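# Hang the long rail on two posts by its end hooks

## Task

Set the long rail on the two posts so that the hook at each of its ends sits fully inside the slot marked in red. When finished, the posts must bear the rail's weight and only the posts or the robot may be in contact with it. The rail has to stay up unaided: if a gripper is still touching it, it must neither roll nor drop noticeably once the robot withdraws. A rail that stays up only because the robot holds it does not count.

## Robot and tools

Robot: two arms, left_arm and right_arm, each ending in a parallel gripper. The fingers extend along the gripper's +z axis and close along its y axis. The reported hand point (end_effector_position) sits between the finger pads, roughly 1 cm behind the tips. Joint limits in rad, base to gripper: waist -2.618 to 3.054, shoulder 0.000 to 3.142, elbow 0.000 to 3.142, wrist pitch -1.571 to 1.571, wrist yaw -1.571 to 1.571, wrist roll -2.094 to 2.094. The elbow never fully straightens.

Frame: a single scene frame shared by both arms. Origin on the tabletop midway between the arms; +z up; +x away from the robot over the table; left_arm is on the +y side. The names left and right do not match image sides. Positions are in metres; orientations are quaternions written w first (qw, qx, qy, qz).

Row layout (used by both movement tools): 16 numbers, always including both arms even if one stays still. First left_arm: x, y, z, qw, qx, qy, qz, opening; then right_arm in that same order. x, y, z and the quaternion are an absolute target pose for that gripper in the scene frame, not an offset. Opening runs from -1 (closed) to +1 (fully open, 0.094 m); it is an absolute finger target.

execute_actions(actions): actions is a list of up to 15 actions; each action is a list of up to 15 rows; each row lasts one control step of 1/30 s, and an action with fewer rows repeats its final row to fill 15 steps. Every control step the commanded pose is clipped to at most 70 mm and 16 degrees from the gripper's measured pose, then inverse kinematics follows it, favouring position over orientation. After an action the arm continues at most to its last clipped pose, so far targets need further actions. An action is rejected for both arms if any target lies more than 0.6 m along any gripper axis from where that gripper started the action; if the first action fails this against the last reported state, or any action is malformed, nothing runs. An empty list just returns the current state and images. To hold orientation, resend the same quaternion each row rather than copying the drifted reported one.

move(target, speed, blocking): target is one 16-number row as above (absolute poses). Both grippers travel in straight lines and arrive together, taking 0.5 to 10 s; longer paths are cut at 10 s. speed is the path's top speed in m/s, 0.002 to 0.5 (default 0.25); rotation is capped at twice that value in rad/s. The opening is applied at the start. Paths ignore obstacles and the other arm, and grippers may lag, drift or overshoot speed, worst near full reach. Faster motion and targets deeper past a contact press harder. blocking=false returns after 0.5 s while motion continues; use wait(0) to check it, and wait or stop before issuing new rows or moves.

wait(seconds): 0 to 10; arms keep their last command, and a running move continues. stop(): brakes the current move; it needs stopping distance. zoom_image(camera, region): camera is cam_high, cam_low, cam_left_wrist or cam_right_wrist (each 896x504); region is [x0, y0, x1, y1] in pixels from the top-left, at most 504 by 504. finished_scene(scene): ends the scene with the given number once the last command has been held; irreversible, and it reports success. Replying without a tool call ends everything.

Results: a state line left_arm: ... | right_arm: ... with each gripper's position and quaternion (printed position can be slightly wrong, more at long reach). Hand target lines show where the controller now drives each gripper. grip_measured gives finger opening on the command scale; the last joint value is the opening in metres; each gripper may read off by about 1 mm. Action calls list hand positions at some steps, with HELD marking steps an arm was held back. A move adds a move: line with its ending (done, off_target, moving, held, fault) and limits (paced: pose clipped; held: steps blocked, after which the arm may suddenly speed up), plus each gripper's distance from its target. pose unreachable means the clearance check altered or blocked that arm's command. FAULT and OVER-TEMPERATURE FAULT lines report stops; MOTOR HOT warns from 75 °C, at 90 °C that arm halts 10 s, at 100 °C it goes limp and falls. Holding loads heats motors.

Practice: arms often end a centimetre or more short, usually low. To grip, command about 0.03 below grip_measured; less grips lighter. Finger force tops out around 50-62 N per pad, weaker on thin parts. An arm that should stay put must get its exact last reported pose and intended opening in every call. Expect occasional brief tugs on held parts or pushes on loose ones. Avoid dropping or knocking anything off the table, letting the arms collide or push each other, slamming, and pressing hard into the posts.

Each tool is called after "Call:" as name([rows], argument=value, ...), one row to a line, values as JSON.

## Session

Call:
execute_actions(actions=[])

Scene clock: 0.00 s.
left_arm: end_effector_position=(+0.2062, -0.1038, +0.1123) grip_measured=+1.000 end_effector_quat_wxyz=(-0.014, +0.420, +0.900, -0.118) | right_arm: end_effector_position=(+0.5258, -0.4588, +0.2364) grip_measured=+1.000 end_effector_quat_wxyz=(+0.578, +0.718, +0.127, +0.367)
Joint positions: left_arm=[-0.782  2.286  2.195 -1.383  0.217 -0.106  0.094] | right_arm=[0.195 2.048 1.405 0.546 0.877 2.037 0.094]
Joint velocities: left_arm=[-0.012 -0.022 -0.007 -0.037 -0.007 -0.007  0.   ] | right_arm=[ 0.002 -0.007  0.002 -0.037 -0.007  0.007  0.   ]
Motor temperatures (°C, as the motors report them): left_arm=[26 25 24 24 24 24] | right_arm=[26 26 26 25 24 25]
Hand target (left_arm): +0.208, -0.107, +0.123; -0.000, +0.422, +0.898, -0.126
Hand target (right_arm): +0.525, -0.459, +0.241; +0.580, +0.717, +0.128, +0.365

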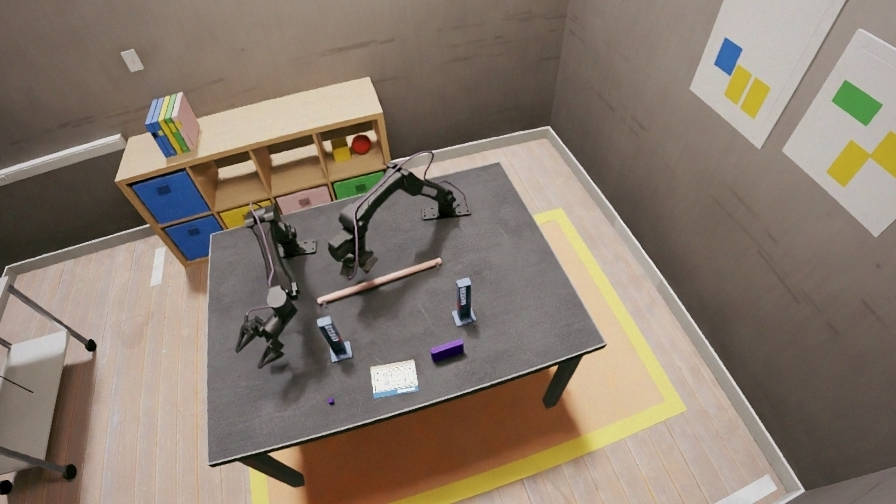

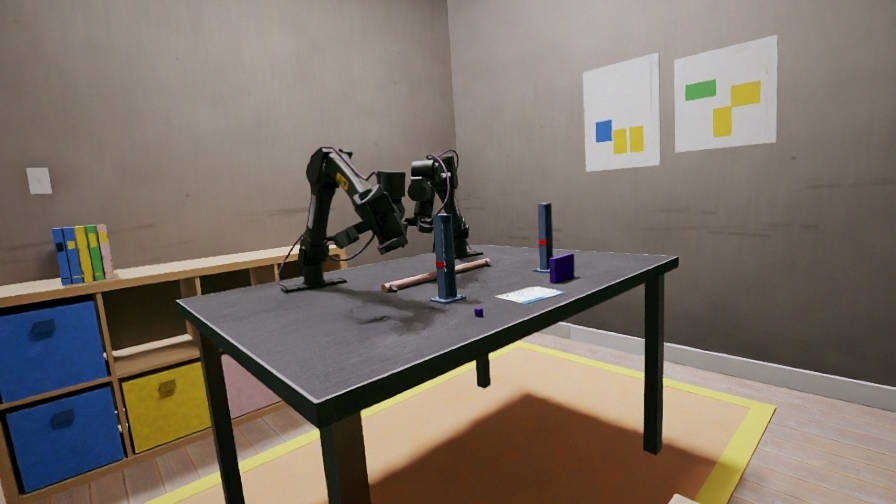

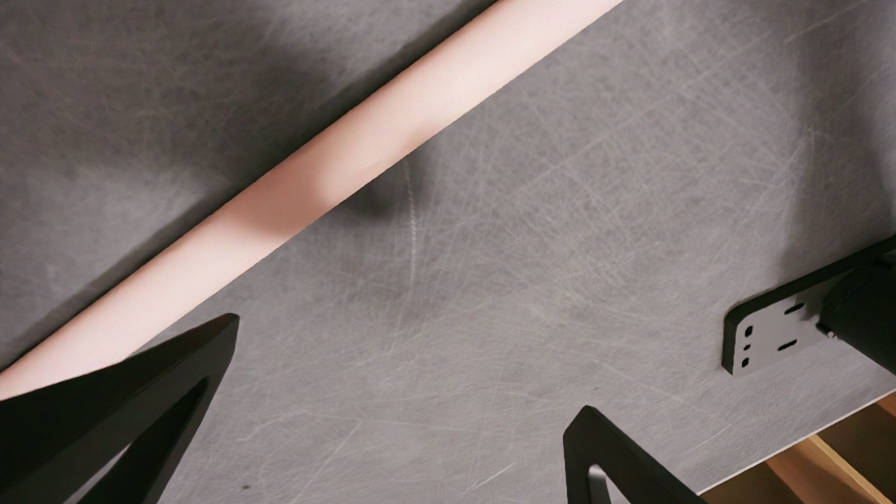

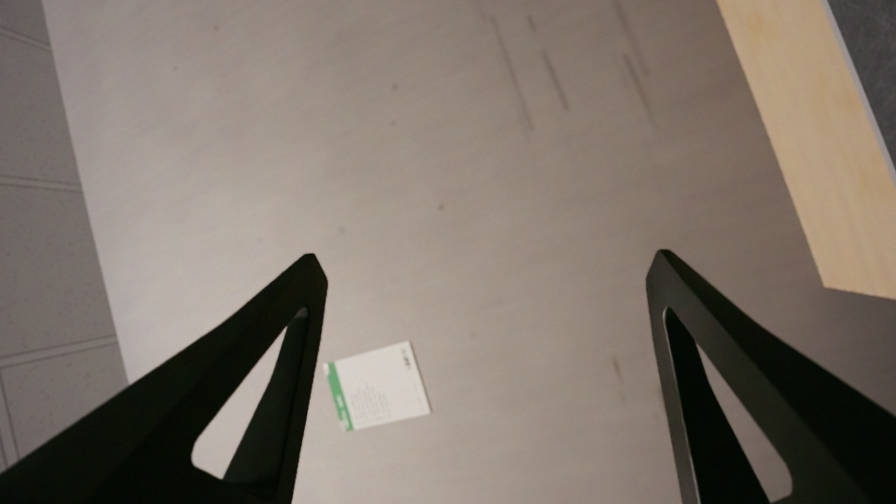

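Call:
zoom_image(camera="cam_high", region=[290, 230, 510, 380])

Call:
zoom_image(camera="cam_low", region=[360, 190, 600, 320])

Region (290, 230, 510, 380) of cam_high's 896x504 image, scaled by 2.291, with more detail than that image has; it fills the top 344 rows of this view, and the rest is white.

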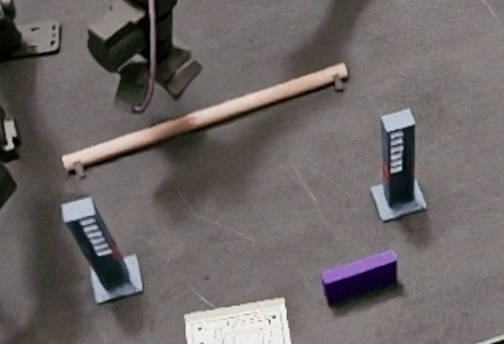

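Region (360, 190, 600, 320) of cam_low's 896x504 image, scaled by 2.100, with more detail than that image has; it fills the top 273 rows of this view, and the rest is white.

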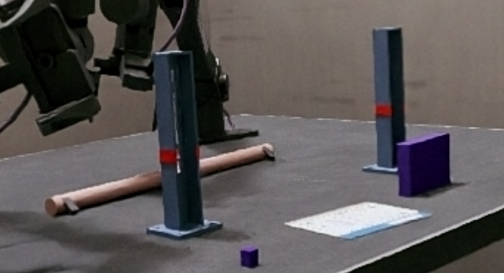

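Call:
move(target=[0.2,0.15,0.3,0,0,1,0,1,0.4,-0.42,0.4,0.4,0.5,0.7,0.2,1])

Call:
move(target=[0.2,0.2,0.3,0,0,1,0,1,0.2,-0.25,0.3,0,0,1,0,1])

Scene clock: 3.97 s.
left_arm: end_effector_position=(+0.2004, +0.1428, +0.2975) grip_measured=+1.000 end_effector_quat_wxyz=(+0.159, +0.014, +0.980, -0.120) | right_arm: end_effector_position=(+0.3979, -0.4168, +0.3946) grip_measured=+1.000 end_effector_quat_wxyz=(+0.410, +0.519, +0.721, +0.207)
Joint positions: left_arm=[-0.41   1.402  1.786 -1.553  0.025 -0.572  0.094] | right_arm=[-0.007  1.644  2.073 -1.045  0.002  1.093  0.094]
Joint velocities: left_arm=[ 0.002 -0.012 -0.007 -0.051  0.051 -0.183  0.   ] | right_arm=[-0.002 -0.022 -0.007  0.007  0.037  0.022  0.   ]
Motor temperatures (°C, as the motors report them): left_arm=[26 26 24 25 24 24] | right_arm=[26 28 27 26 24 25]
Hand target (left_arm): +0.199, +0.151, +0.299; +0.166, +0.005, +0.980, -0.113
Hand target (right_arm): +0.397, -0.421, +0.399; +0.414, +0.516, +0.722, +0.203
Off the commanded pose (left_arm): 0.008 m, 23 deg; orientation clipped at the last step of the last action.
Off the commanded pose (right_arm): 0.007 m, 0 deg.
joint sent to its limit (left arm) — the command would take joint 4 (wrist pitch) past its lower limit, so that joint was sent only as far as its limit.
move: off_target (left_arm); limits=paced

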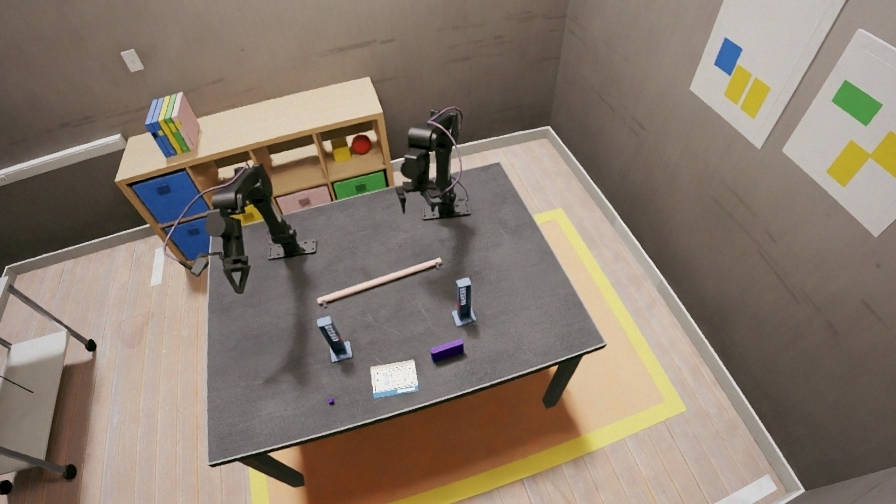

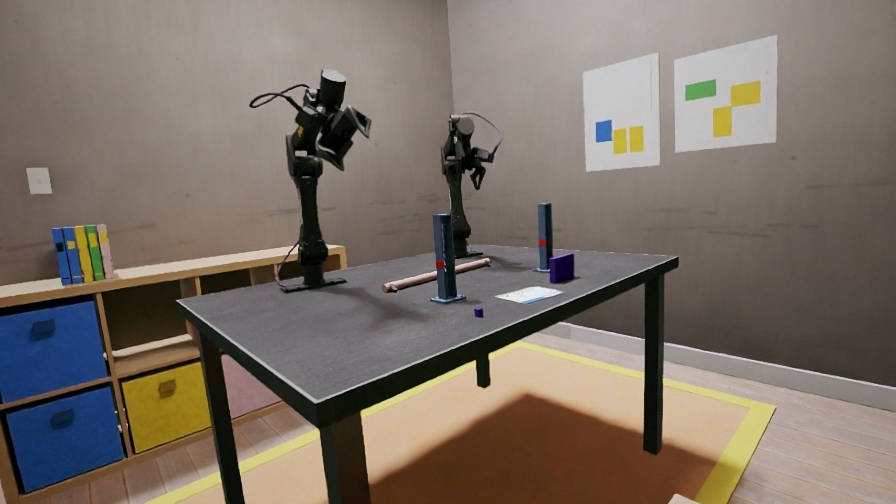

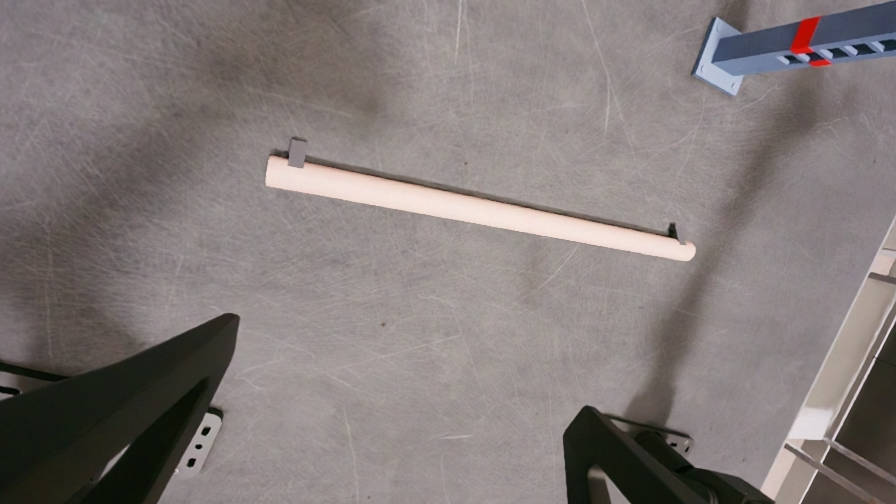

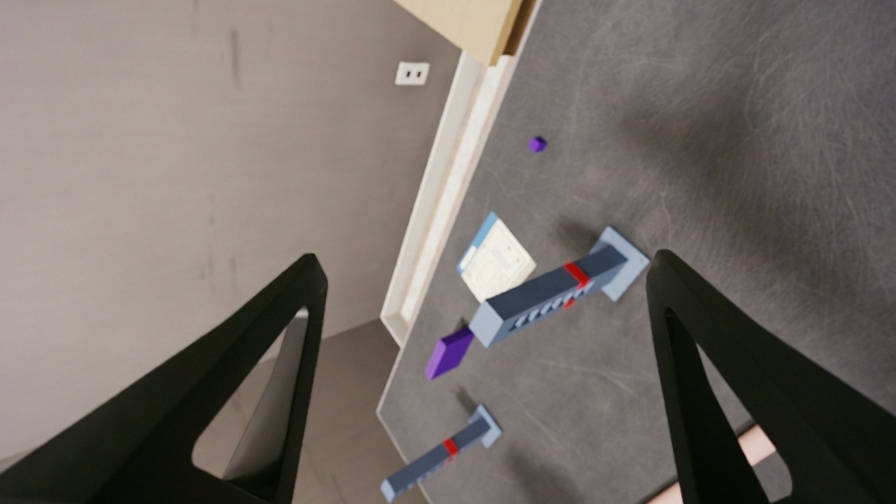

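Scene clock: 7.40 s.
left_arm: end_effector_position=(+0.2045, +0.1927, +0.2964) grip_measured=+1.000 end_effector_quat_wxyz=(+0.181, -0.004, +0.979, -0.098) | right_arm: end_effector_position=(+0.2078, -0.2490, +0.2931) grip_measured=+1.000 end_effector_quat_wxyz=(+0.173, +0.020, +0.980, +0.091)
Joint positions: left_arm=[-0.237  1.315  1.711 -1.553  0.029 -0.436  0.094] | right_arm=[ 0.508  1.359  1.736 -1.555 -0.039  0.412  0.094]
Joint velocities: left_arm=[-0.007  0.002  0.007 -0.066  0.022 -0.066  0.   ] | right_arm=[-0.007 -0.007 -0.002  0.022  0.037 -0.022  0.   ]
Motor temperatures (°C, as the motors report them): left_arm=[26 26 24 25 24 24] | right_arm=[26 28 27 26 24 25]
Hand target (left_arm): +0.201, +0.200, +0.299; +0.190, -0.003, +0.977, -0.093
Hand target (right_arm): +0.202, -0.251, +0.295; +0.179, +0.010, +0.980, +0.087
Off the commanded pose (left_arm): 0.009 m, 24 deg; orientation clipped at the last step of the last action.
Off the commanded pose (right_arm): 0.010 m, 23 deg; orientation clipped at the last step of the last action.
joint sent to its limit (left arm) — the command would take joint 4 (wrist pitch) past its lower limit, so that joint was sent only as far as its limit.
joint sent to its limit (right arm) — the command would take joint 4 (wrist pitch) past its lower limit, so that joint was sent only as far as its limit.
move: off_target (left_arm, right_arm); limits=paced

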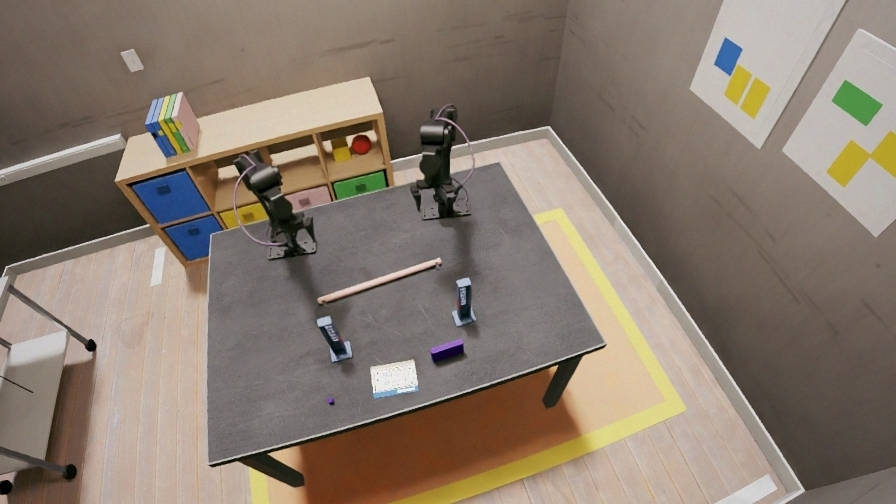

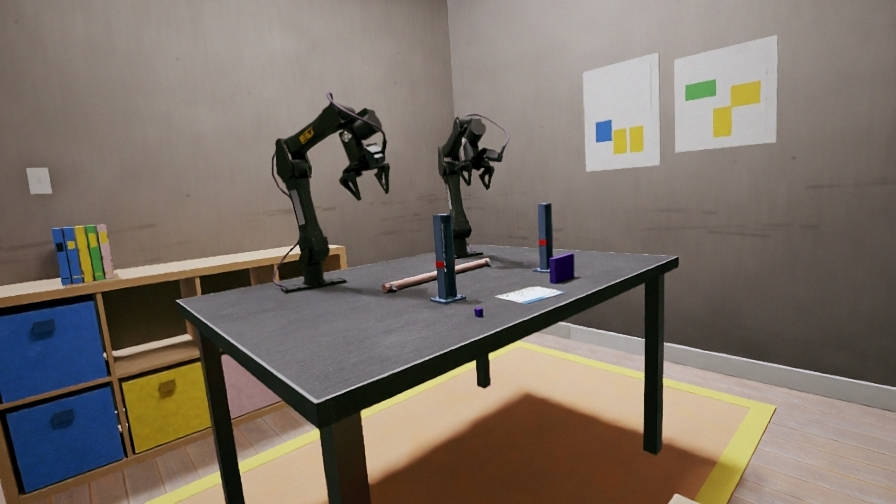

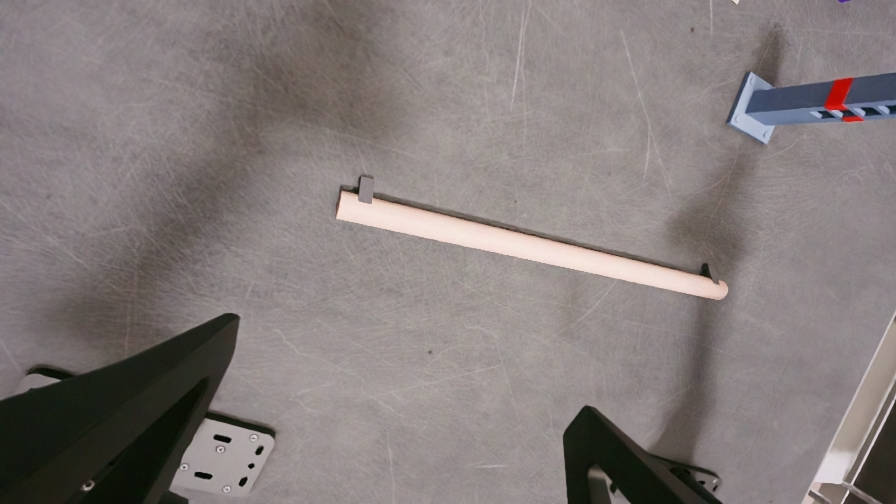

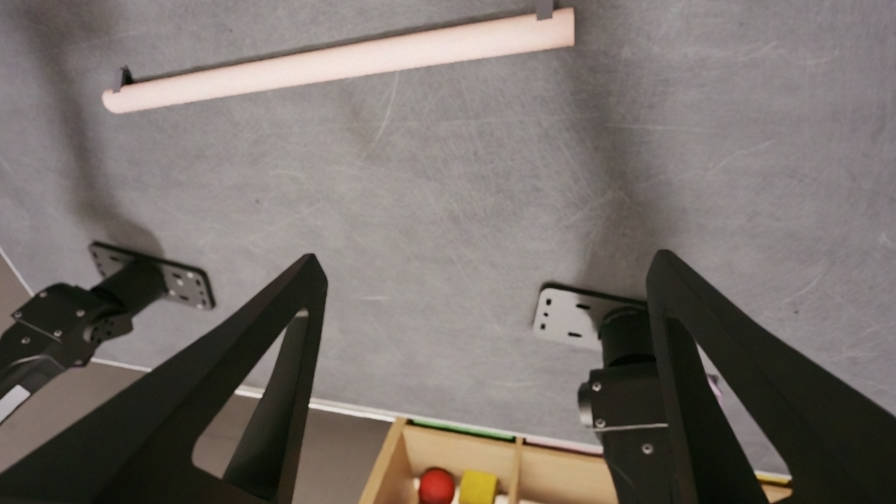

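Call:
move(target=[0.27,0.09,0.13,0,0.707,-0.707,0,1,0.27,-0.23,0.13,0,0.707,0.707,0,1])

Scene clock: 11.97 s.
left_arm: end_effector_position=(+0.2643, +0.0919, +0.1237) grip_measured=+1.000 end_effector_quat_wxyz=(+0.027, +0.670, -0.742, -0.007) | right_arm: end_effector_position=(+0.2722, -0.2245, +0.1304) grip_measured=+1.000 end_effector_quat_wxyz=(-0.000, +0.701, +0.713, +0.002)
Joint positions: left_arm=[-0.416  1.932  1.717 -1.381  0.049 -2.069  0.094] | right_arm=[ 0.528  1.803  1.576 -1.34  -0.003  1.936  0.094]
Joint velocities: left_arm=[-0.022  0.027 -0.002  0.022 -0.022 -0.037  0.   ] | right_arm=[-0.007 -0.017 -0.002 -0.037 -0.022  0.051  0.   ]
Motor temperatures (°C, as the motors report them): left_arm=[26 27 25 25 24 24] | right_arm=[26 28 27 26 24 25]
Hand target (left_arm): +0.271, +0.090, +0.129; -0.027, -0.677, +0.736, -0.006
Hand target (right_arm): +0.274, -0.228, +0.128; +0.000, +0.708, +0.706, -0.000
Off the commanded pose (left_arm): 0.009 m, 7 deg.
Off the commanded pose (right_arm): 0.006 m, 1 deg.
joint sent to its limit (left arm) — the command would take joint 6 (wrist roll) past its lower limit, so that joint was sent only as far as its limit.
move: off_target (left_arm)

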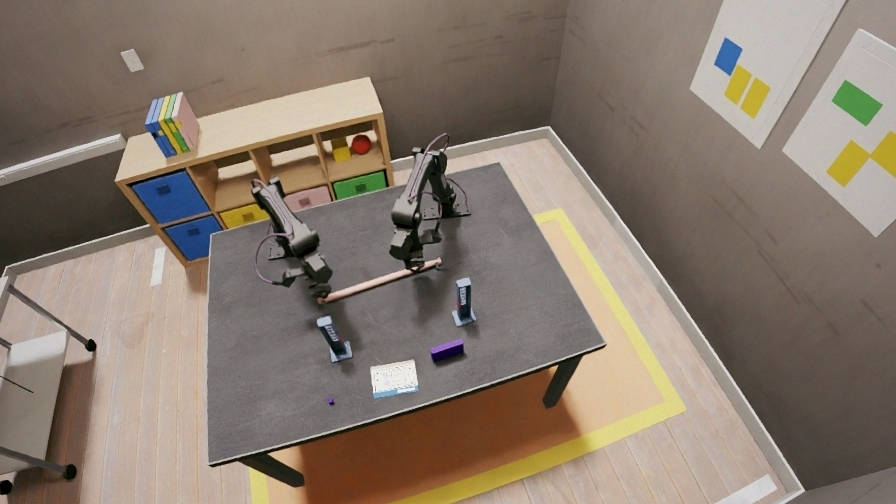

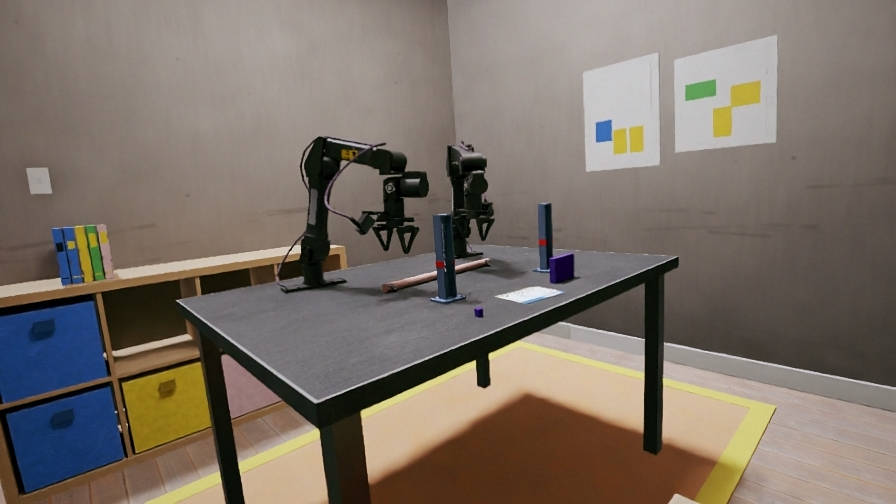

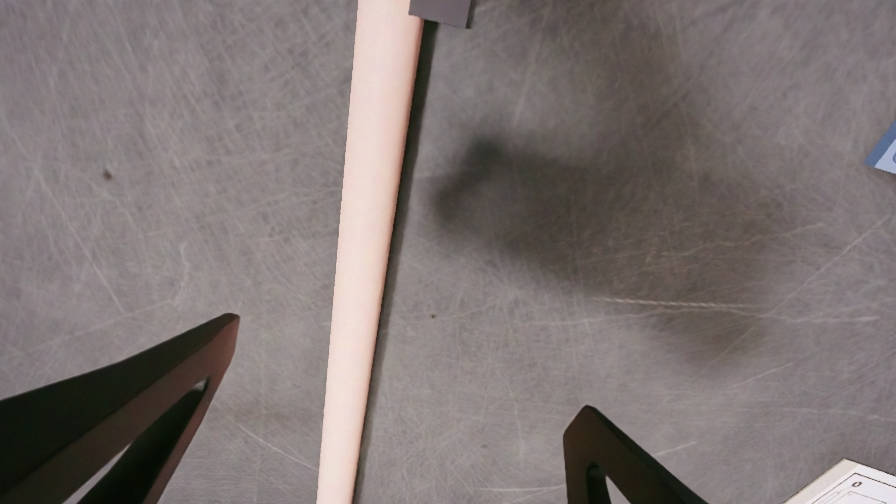

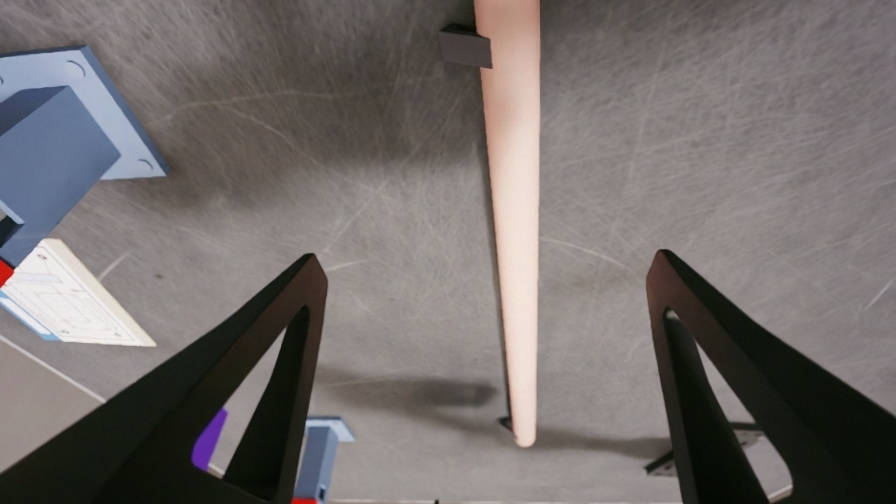

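Call:
move(target=[0.26,0.1,0.12,0,0,1,0,1,0.26,-0.23,0.12,0,0,1,0,1], speed=0.5)

Call:
move(target=[0.25,0.11,0.07,0,0.707,0.707,0,1,0.258,-0.23,0.07,0,-0.707,0.707,0,1], speed=0.5)

Scene clock: 14.47 s.
left_arm: end_effector_position=(+0.2578, +0.1007, +0.1115) grip_measured=+1.000 end_effector_quat_wxyz=(-0.022, -0.009, +1.000, +0.005) | right_arm: end_effector_position=(+0.2598, -0.2291, +0.1152) grip_measured=+1.000 end_effector_quat_wxyz=(-0.014, +0.005, +1.000, -0.003)
Joint positions: left_arm=[-0.422  1.907  1.635 -1.34   0.016 -0.626  0.094] | right_arm=[ 0.528  1.784  1.492 -1.307 -0.004  0.392  0.094]
Joint velocities: left_arm=[-0.012 -0.002 -0.002  0.022  0.007  0.007  0.   ] | right_arm=[-0.022 -0.017  0.002 -0.007 -0.007 -0.095  0.   ]
Motor temperatures (°C, as the motors report them): left_arm=[26 27 25 25 24 24] | right_arm=[26 29 27 26 24 25]
Hand target (left_arm): +0.260, +0.100, +0.120; -0.001, -0.000, +1.000, +0.001
Hand target (right_arm): +0.260, -0.230, +0.120; -0.000, +0.000, +1.000, -0.000
Off the commanded pose (left_arm): 0.009 m, 3 deg.
Off the commanded pose (right_arm): 0.005 m, 2 deg.
move: off_target (left_arm)

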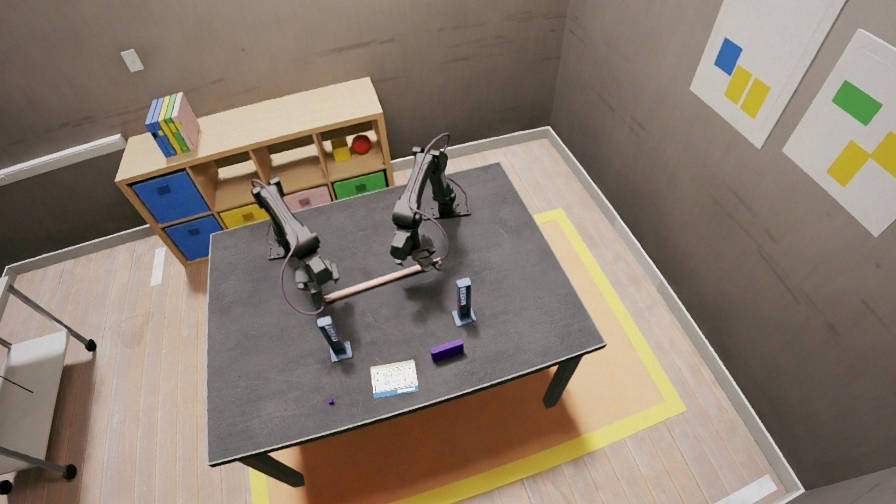

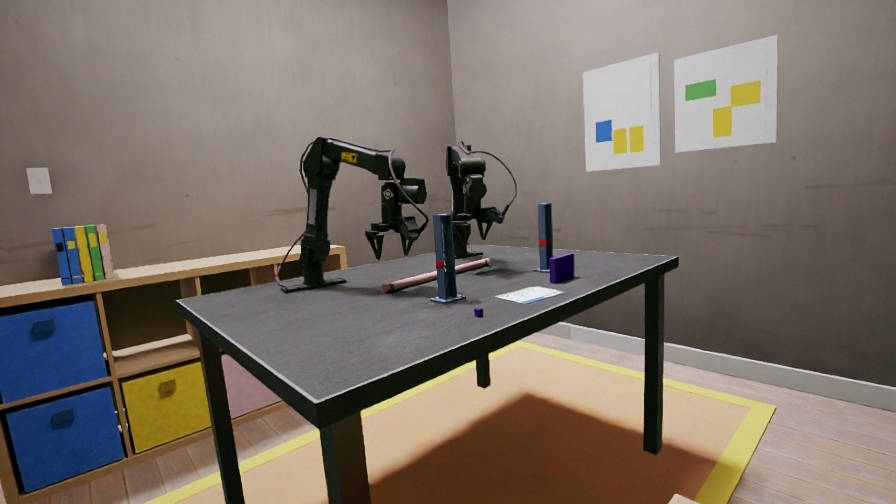

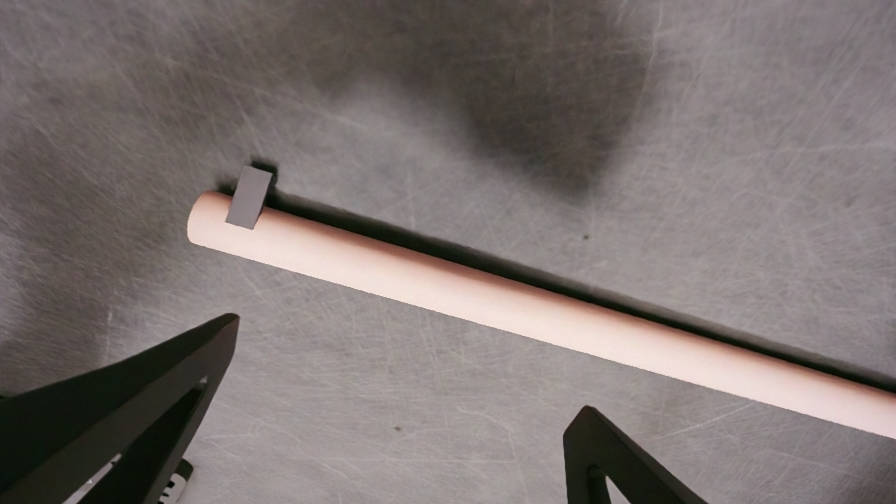

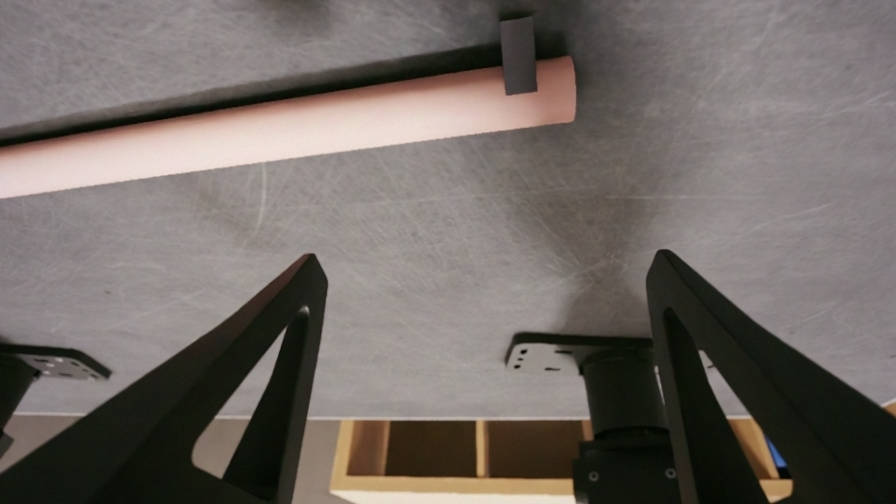

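Scene clock: 16.80 s.
left_arm: end_effector_position=(+0.2476, +0.1123, +0.0626) grip_measured=+1.000 end_effector_quat_wxyz=(-0.020, +0.703, +0.711, -0.001) | right_arm: end_effector_position=(+0.2616, -0.2313, +0.0720) grip_measured=+1.000 end_effector_quat_wxyz=(+0.002, +0.703, -0.711, +0.005)
Joint positions: left_arm=[-0.422  1.874  1.395 -1.132 -0.004  0.951  0.094] | right_arm=[ 0.528  1.784  1.32  -1.107  0.011 -1.176  0.094]
Joint velocities: left_arm=[ 0.002 -0.022  0.012  0.007 -0.022 -0.051  0.   ] | right_arm=[ 0.002  0.012 -0.007  0.066 -0.022  0.007  0.   ]
Motor temperatures (°C, as the motors report them): left_arm=[26 28 25 25 24 24] | right_arm=[26 29 27 26 24 25]
Hand target (left_arm): +0.250, +0.110, +0.070; -0.000, +0.707, +0.707, +0.000
Hand target (right_arm): +0.259, -0.230, +0.070; +0.000, +0.707, -0.707, -0.000
Off the commanded pose (left_arm): 0.008 m, 2 deg.
Off the commanded pose (right_arm): 0.004 m, 1 deg.
move: done

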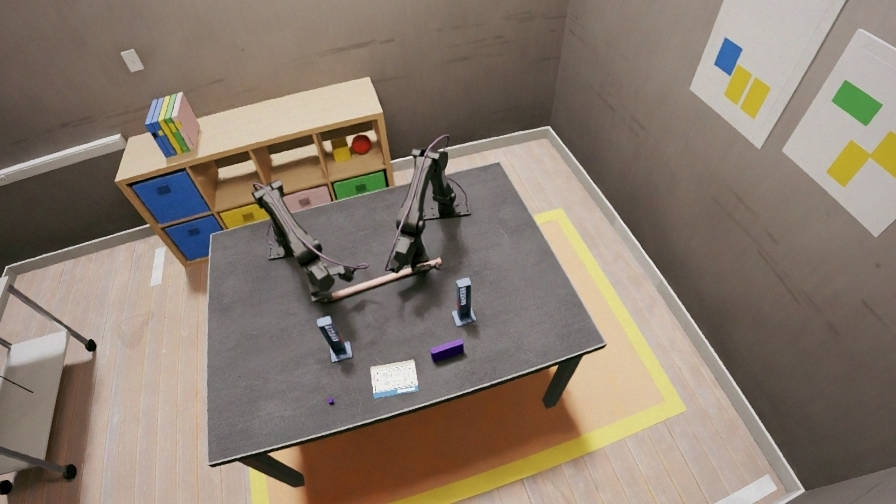

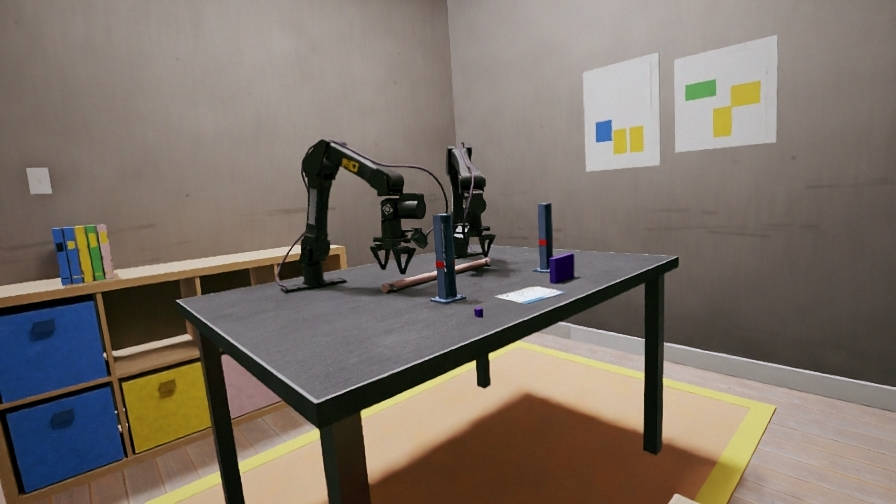

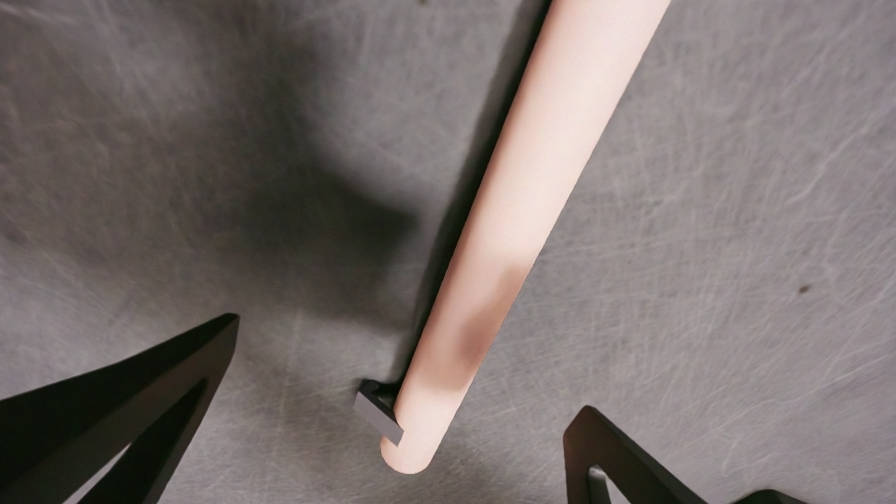

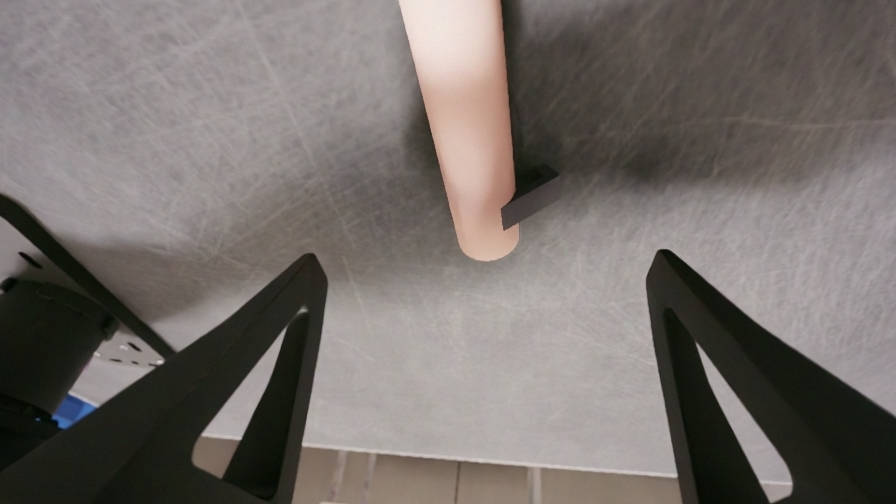

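Call:
move(target=[0.24,0.1,0.025,0,0.683,0.73,0,0.4,0.255,-0.185,0.02,0,-0.73,0.683,0,0.4], speed=0.1)

Call:
zoom_image(camera="cam_low", region=[360, 240, 500, 310])

Scene clock: 18.23 s.
left_arm: end_effector_position=(+0.2415, +0.1037, +0.0308) grip_measured=+0.402 end_effector_quat_wxyz=(-0.000, +0.684, +0.730, +0.002) | right_arm: end_effector_position=(+0.2593, -0.1868, +0.0248) grip_measured=+0.402 end_effector_quat_wxyz=(-0.002, +0.730, -0.683, +0.005)
Joint positions: left_arm=[-0.454  1.874  1.263 -0.96  -0.004  0.866  0.066] | right_arm=[ 0.652  1.893  1.263 -0.934  0.009 -1.131  0.066]
Joint velocities: left_arm=[-0.007  0.012 -0.022  0.037 -0.007 -0.037  0.   ] | right_arm=[-0.002 -0.012 -0.007  0.037  0.037 -0.022 -0.   ]
Motor temperatures (°C, as the motors report them): left_arm=[26 28 25 25 24 24] | right_arm=[26 29 27 26 24 25]
Hand target (left_arm): +0.240, +0.100, +0.025; -0.000, +0.684, +0.730, -0.000
Hand target (right_arm): +0.255, -0.184, +0.020; -0.000, +0.730, -0.683, -0.002
Off the commanded pose (left_arm): 0.007 m, 0 deg.
Off the commanded pose (right_arm): 0.007 m, 1 deg.
move: done

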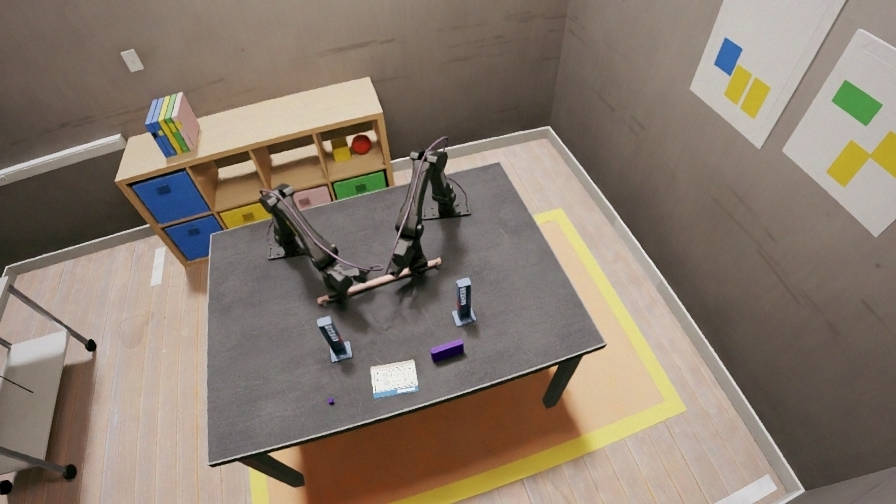

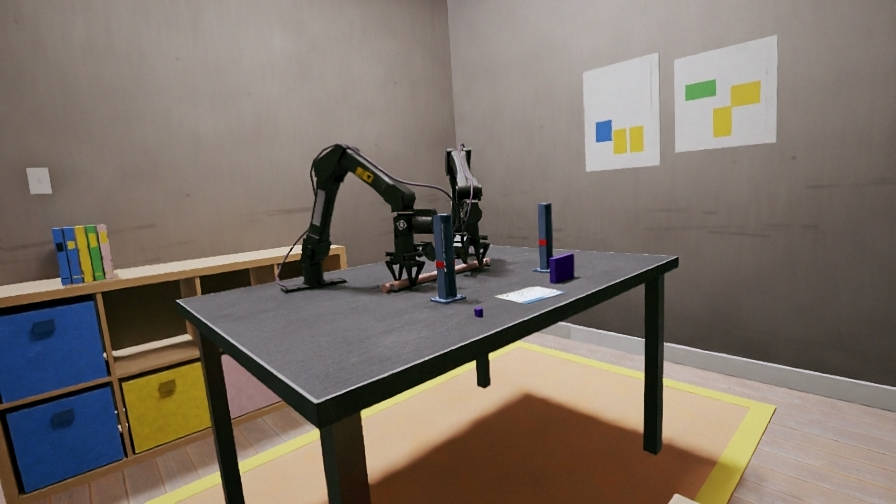

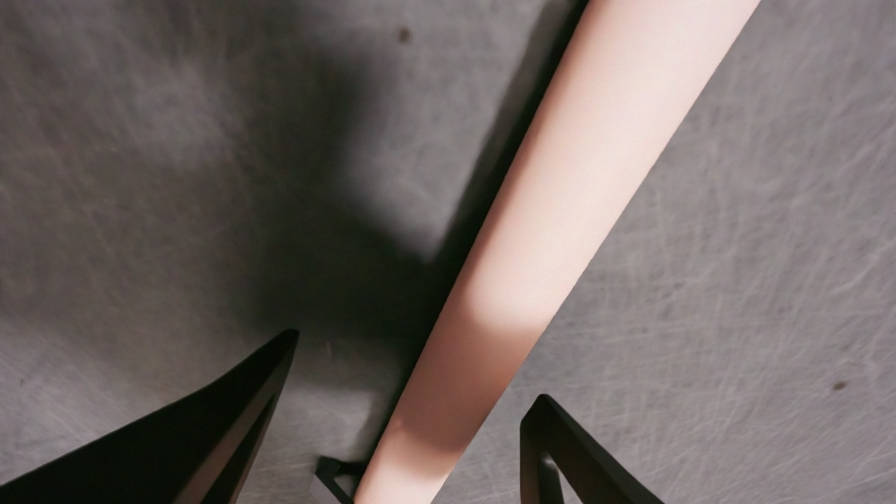

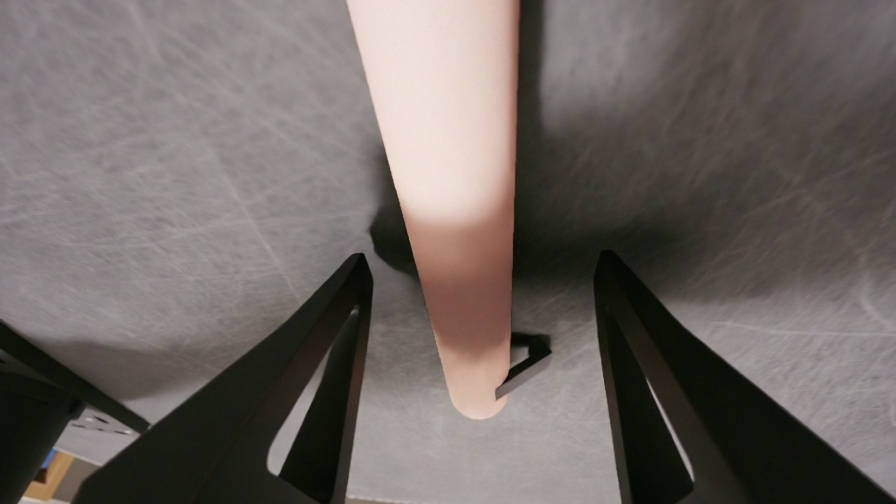

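Region (360, 240, 500, 310) of cam_low's 896x504 image, scaled by 3.600, with more detail than that image has.

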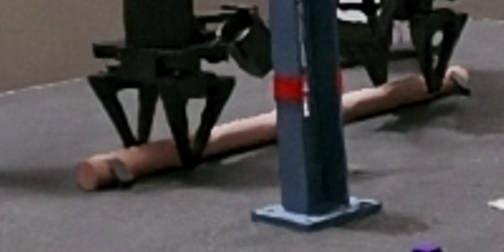

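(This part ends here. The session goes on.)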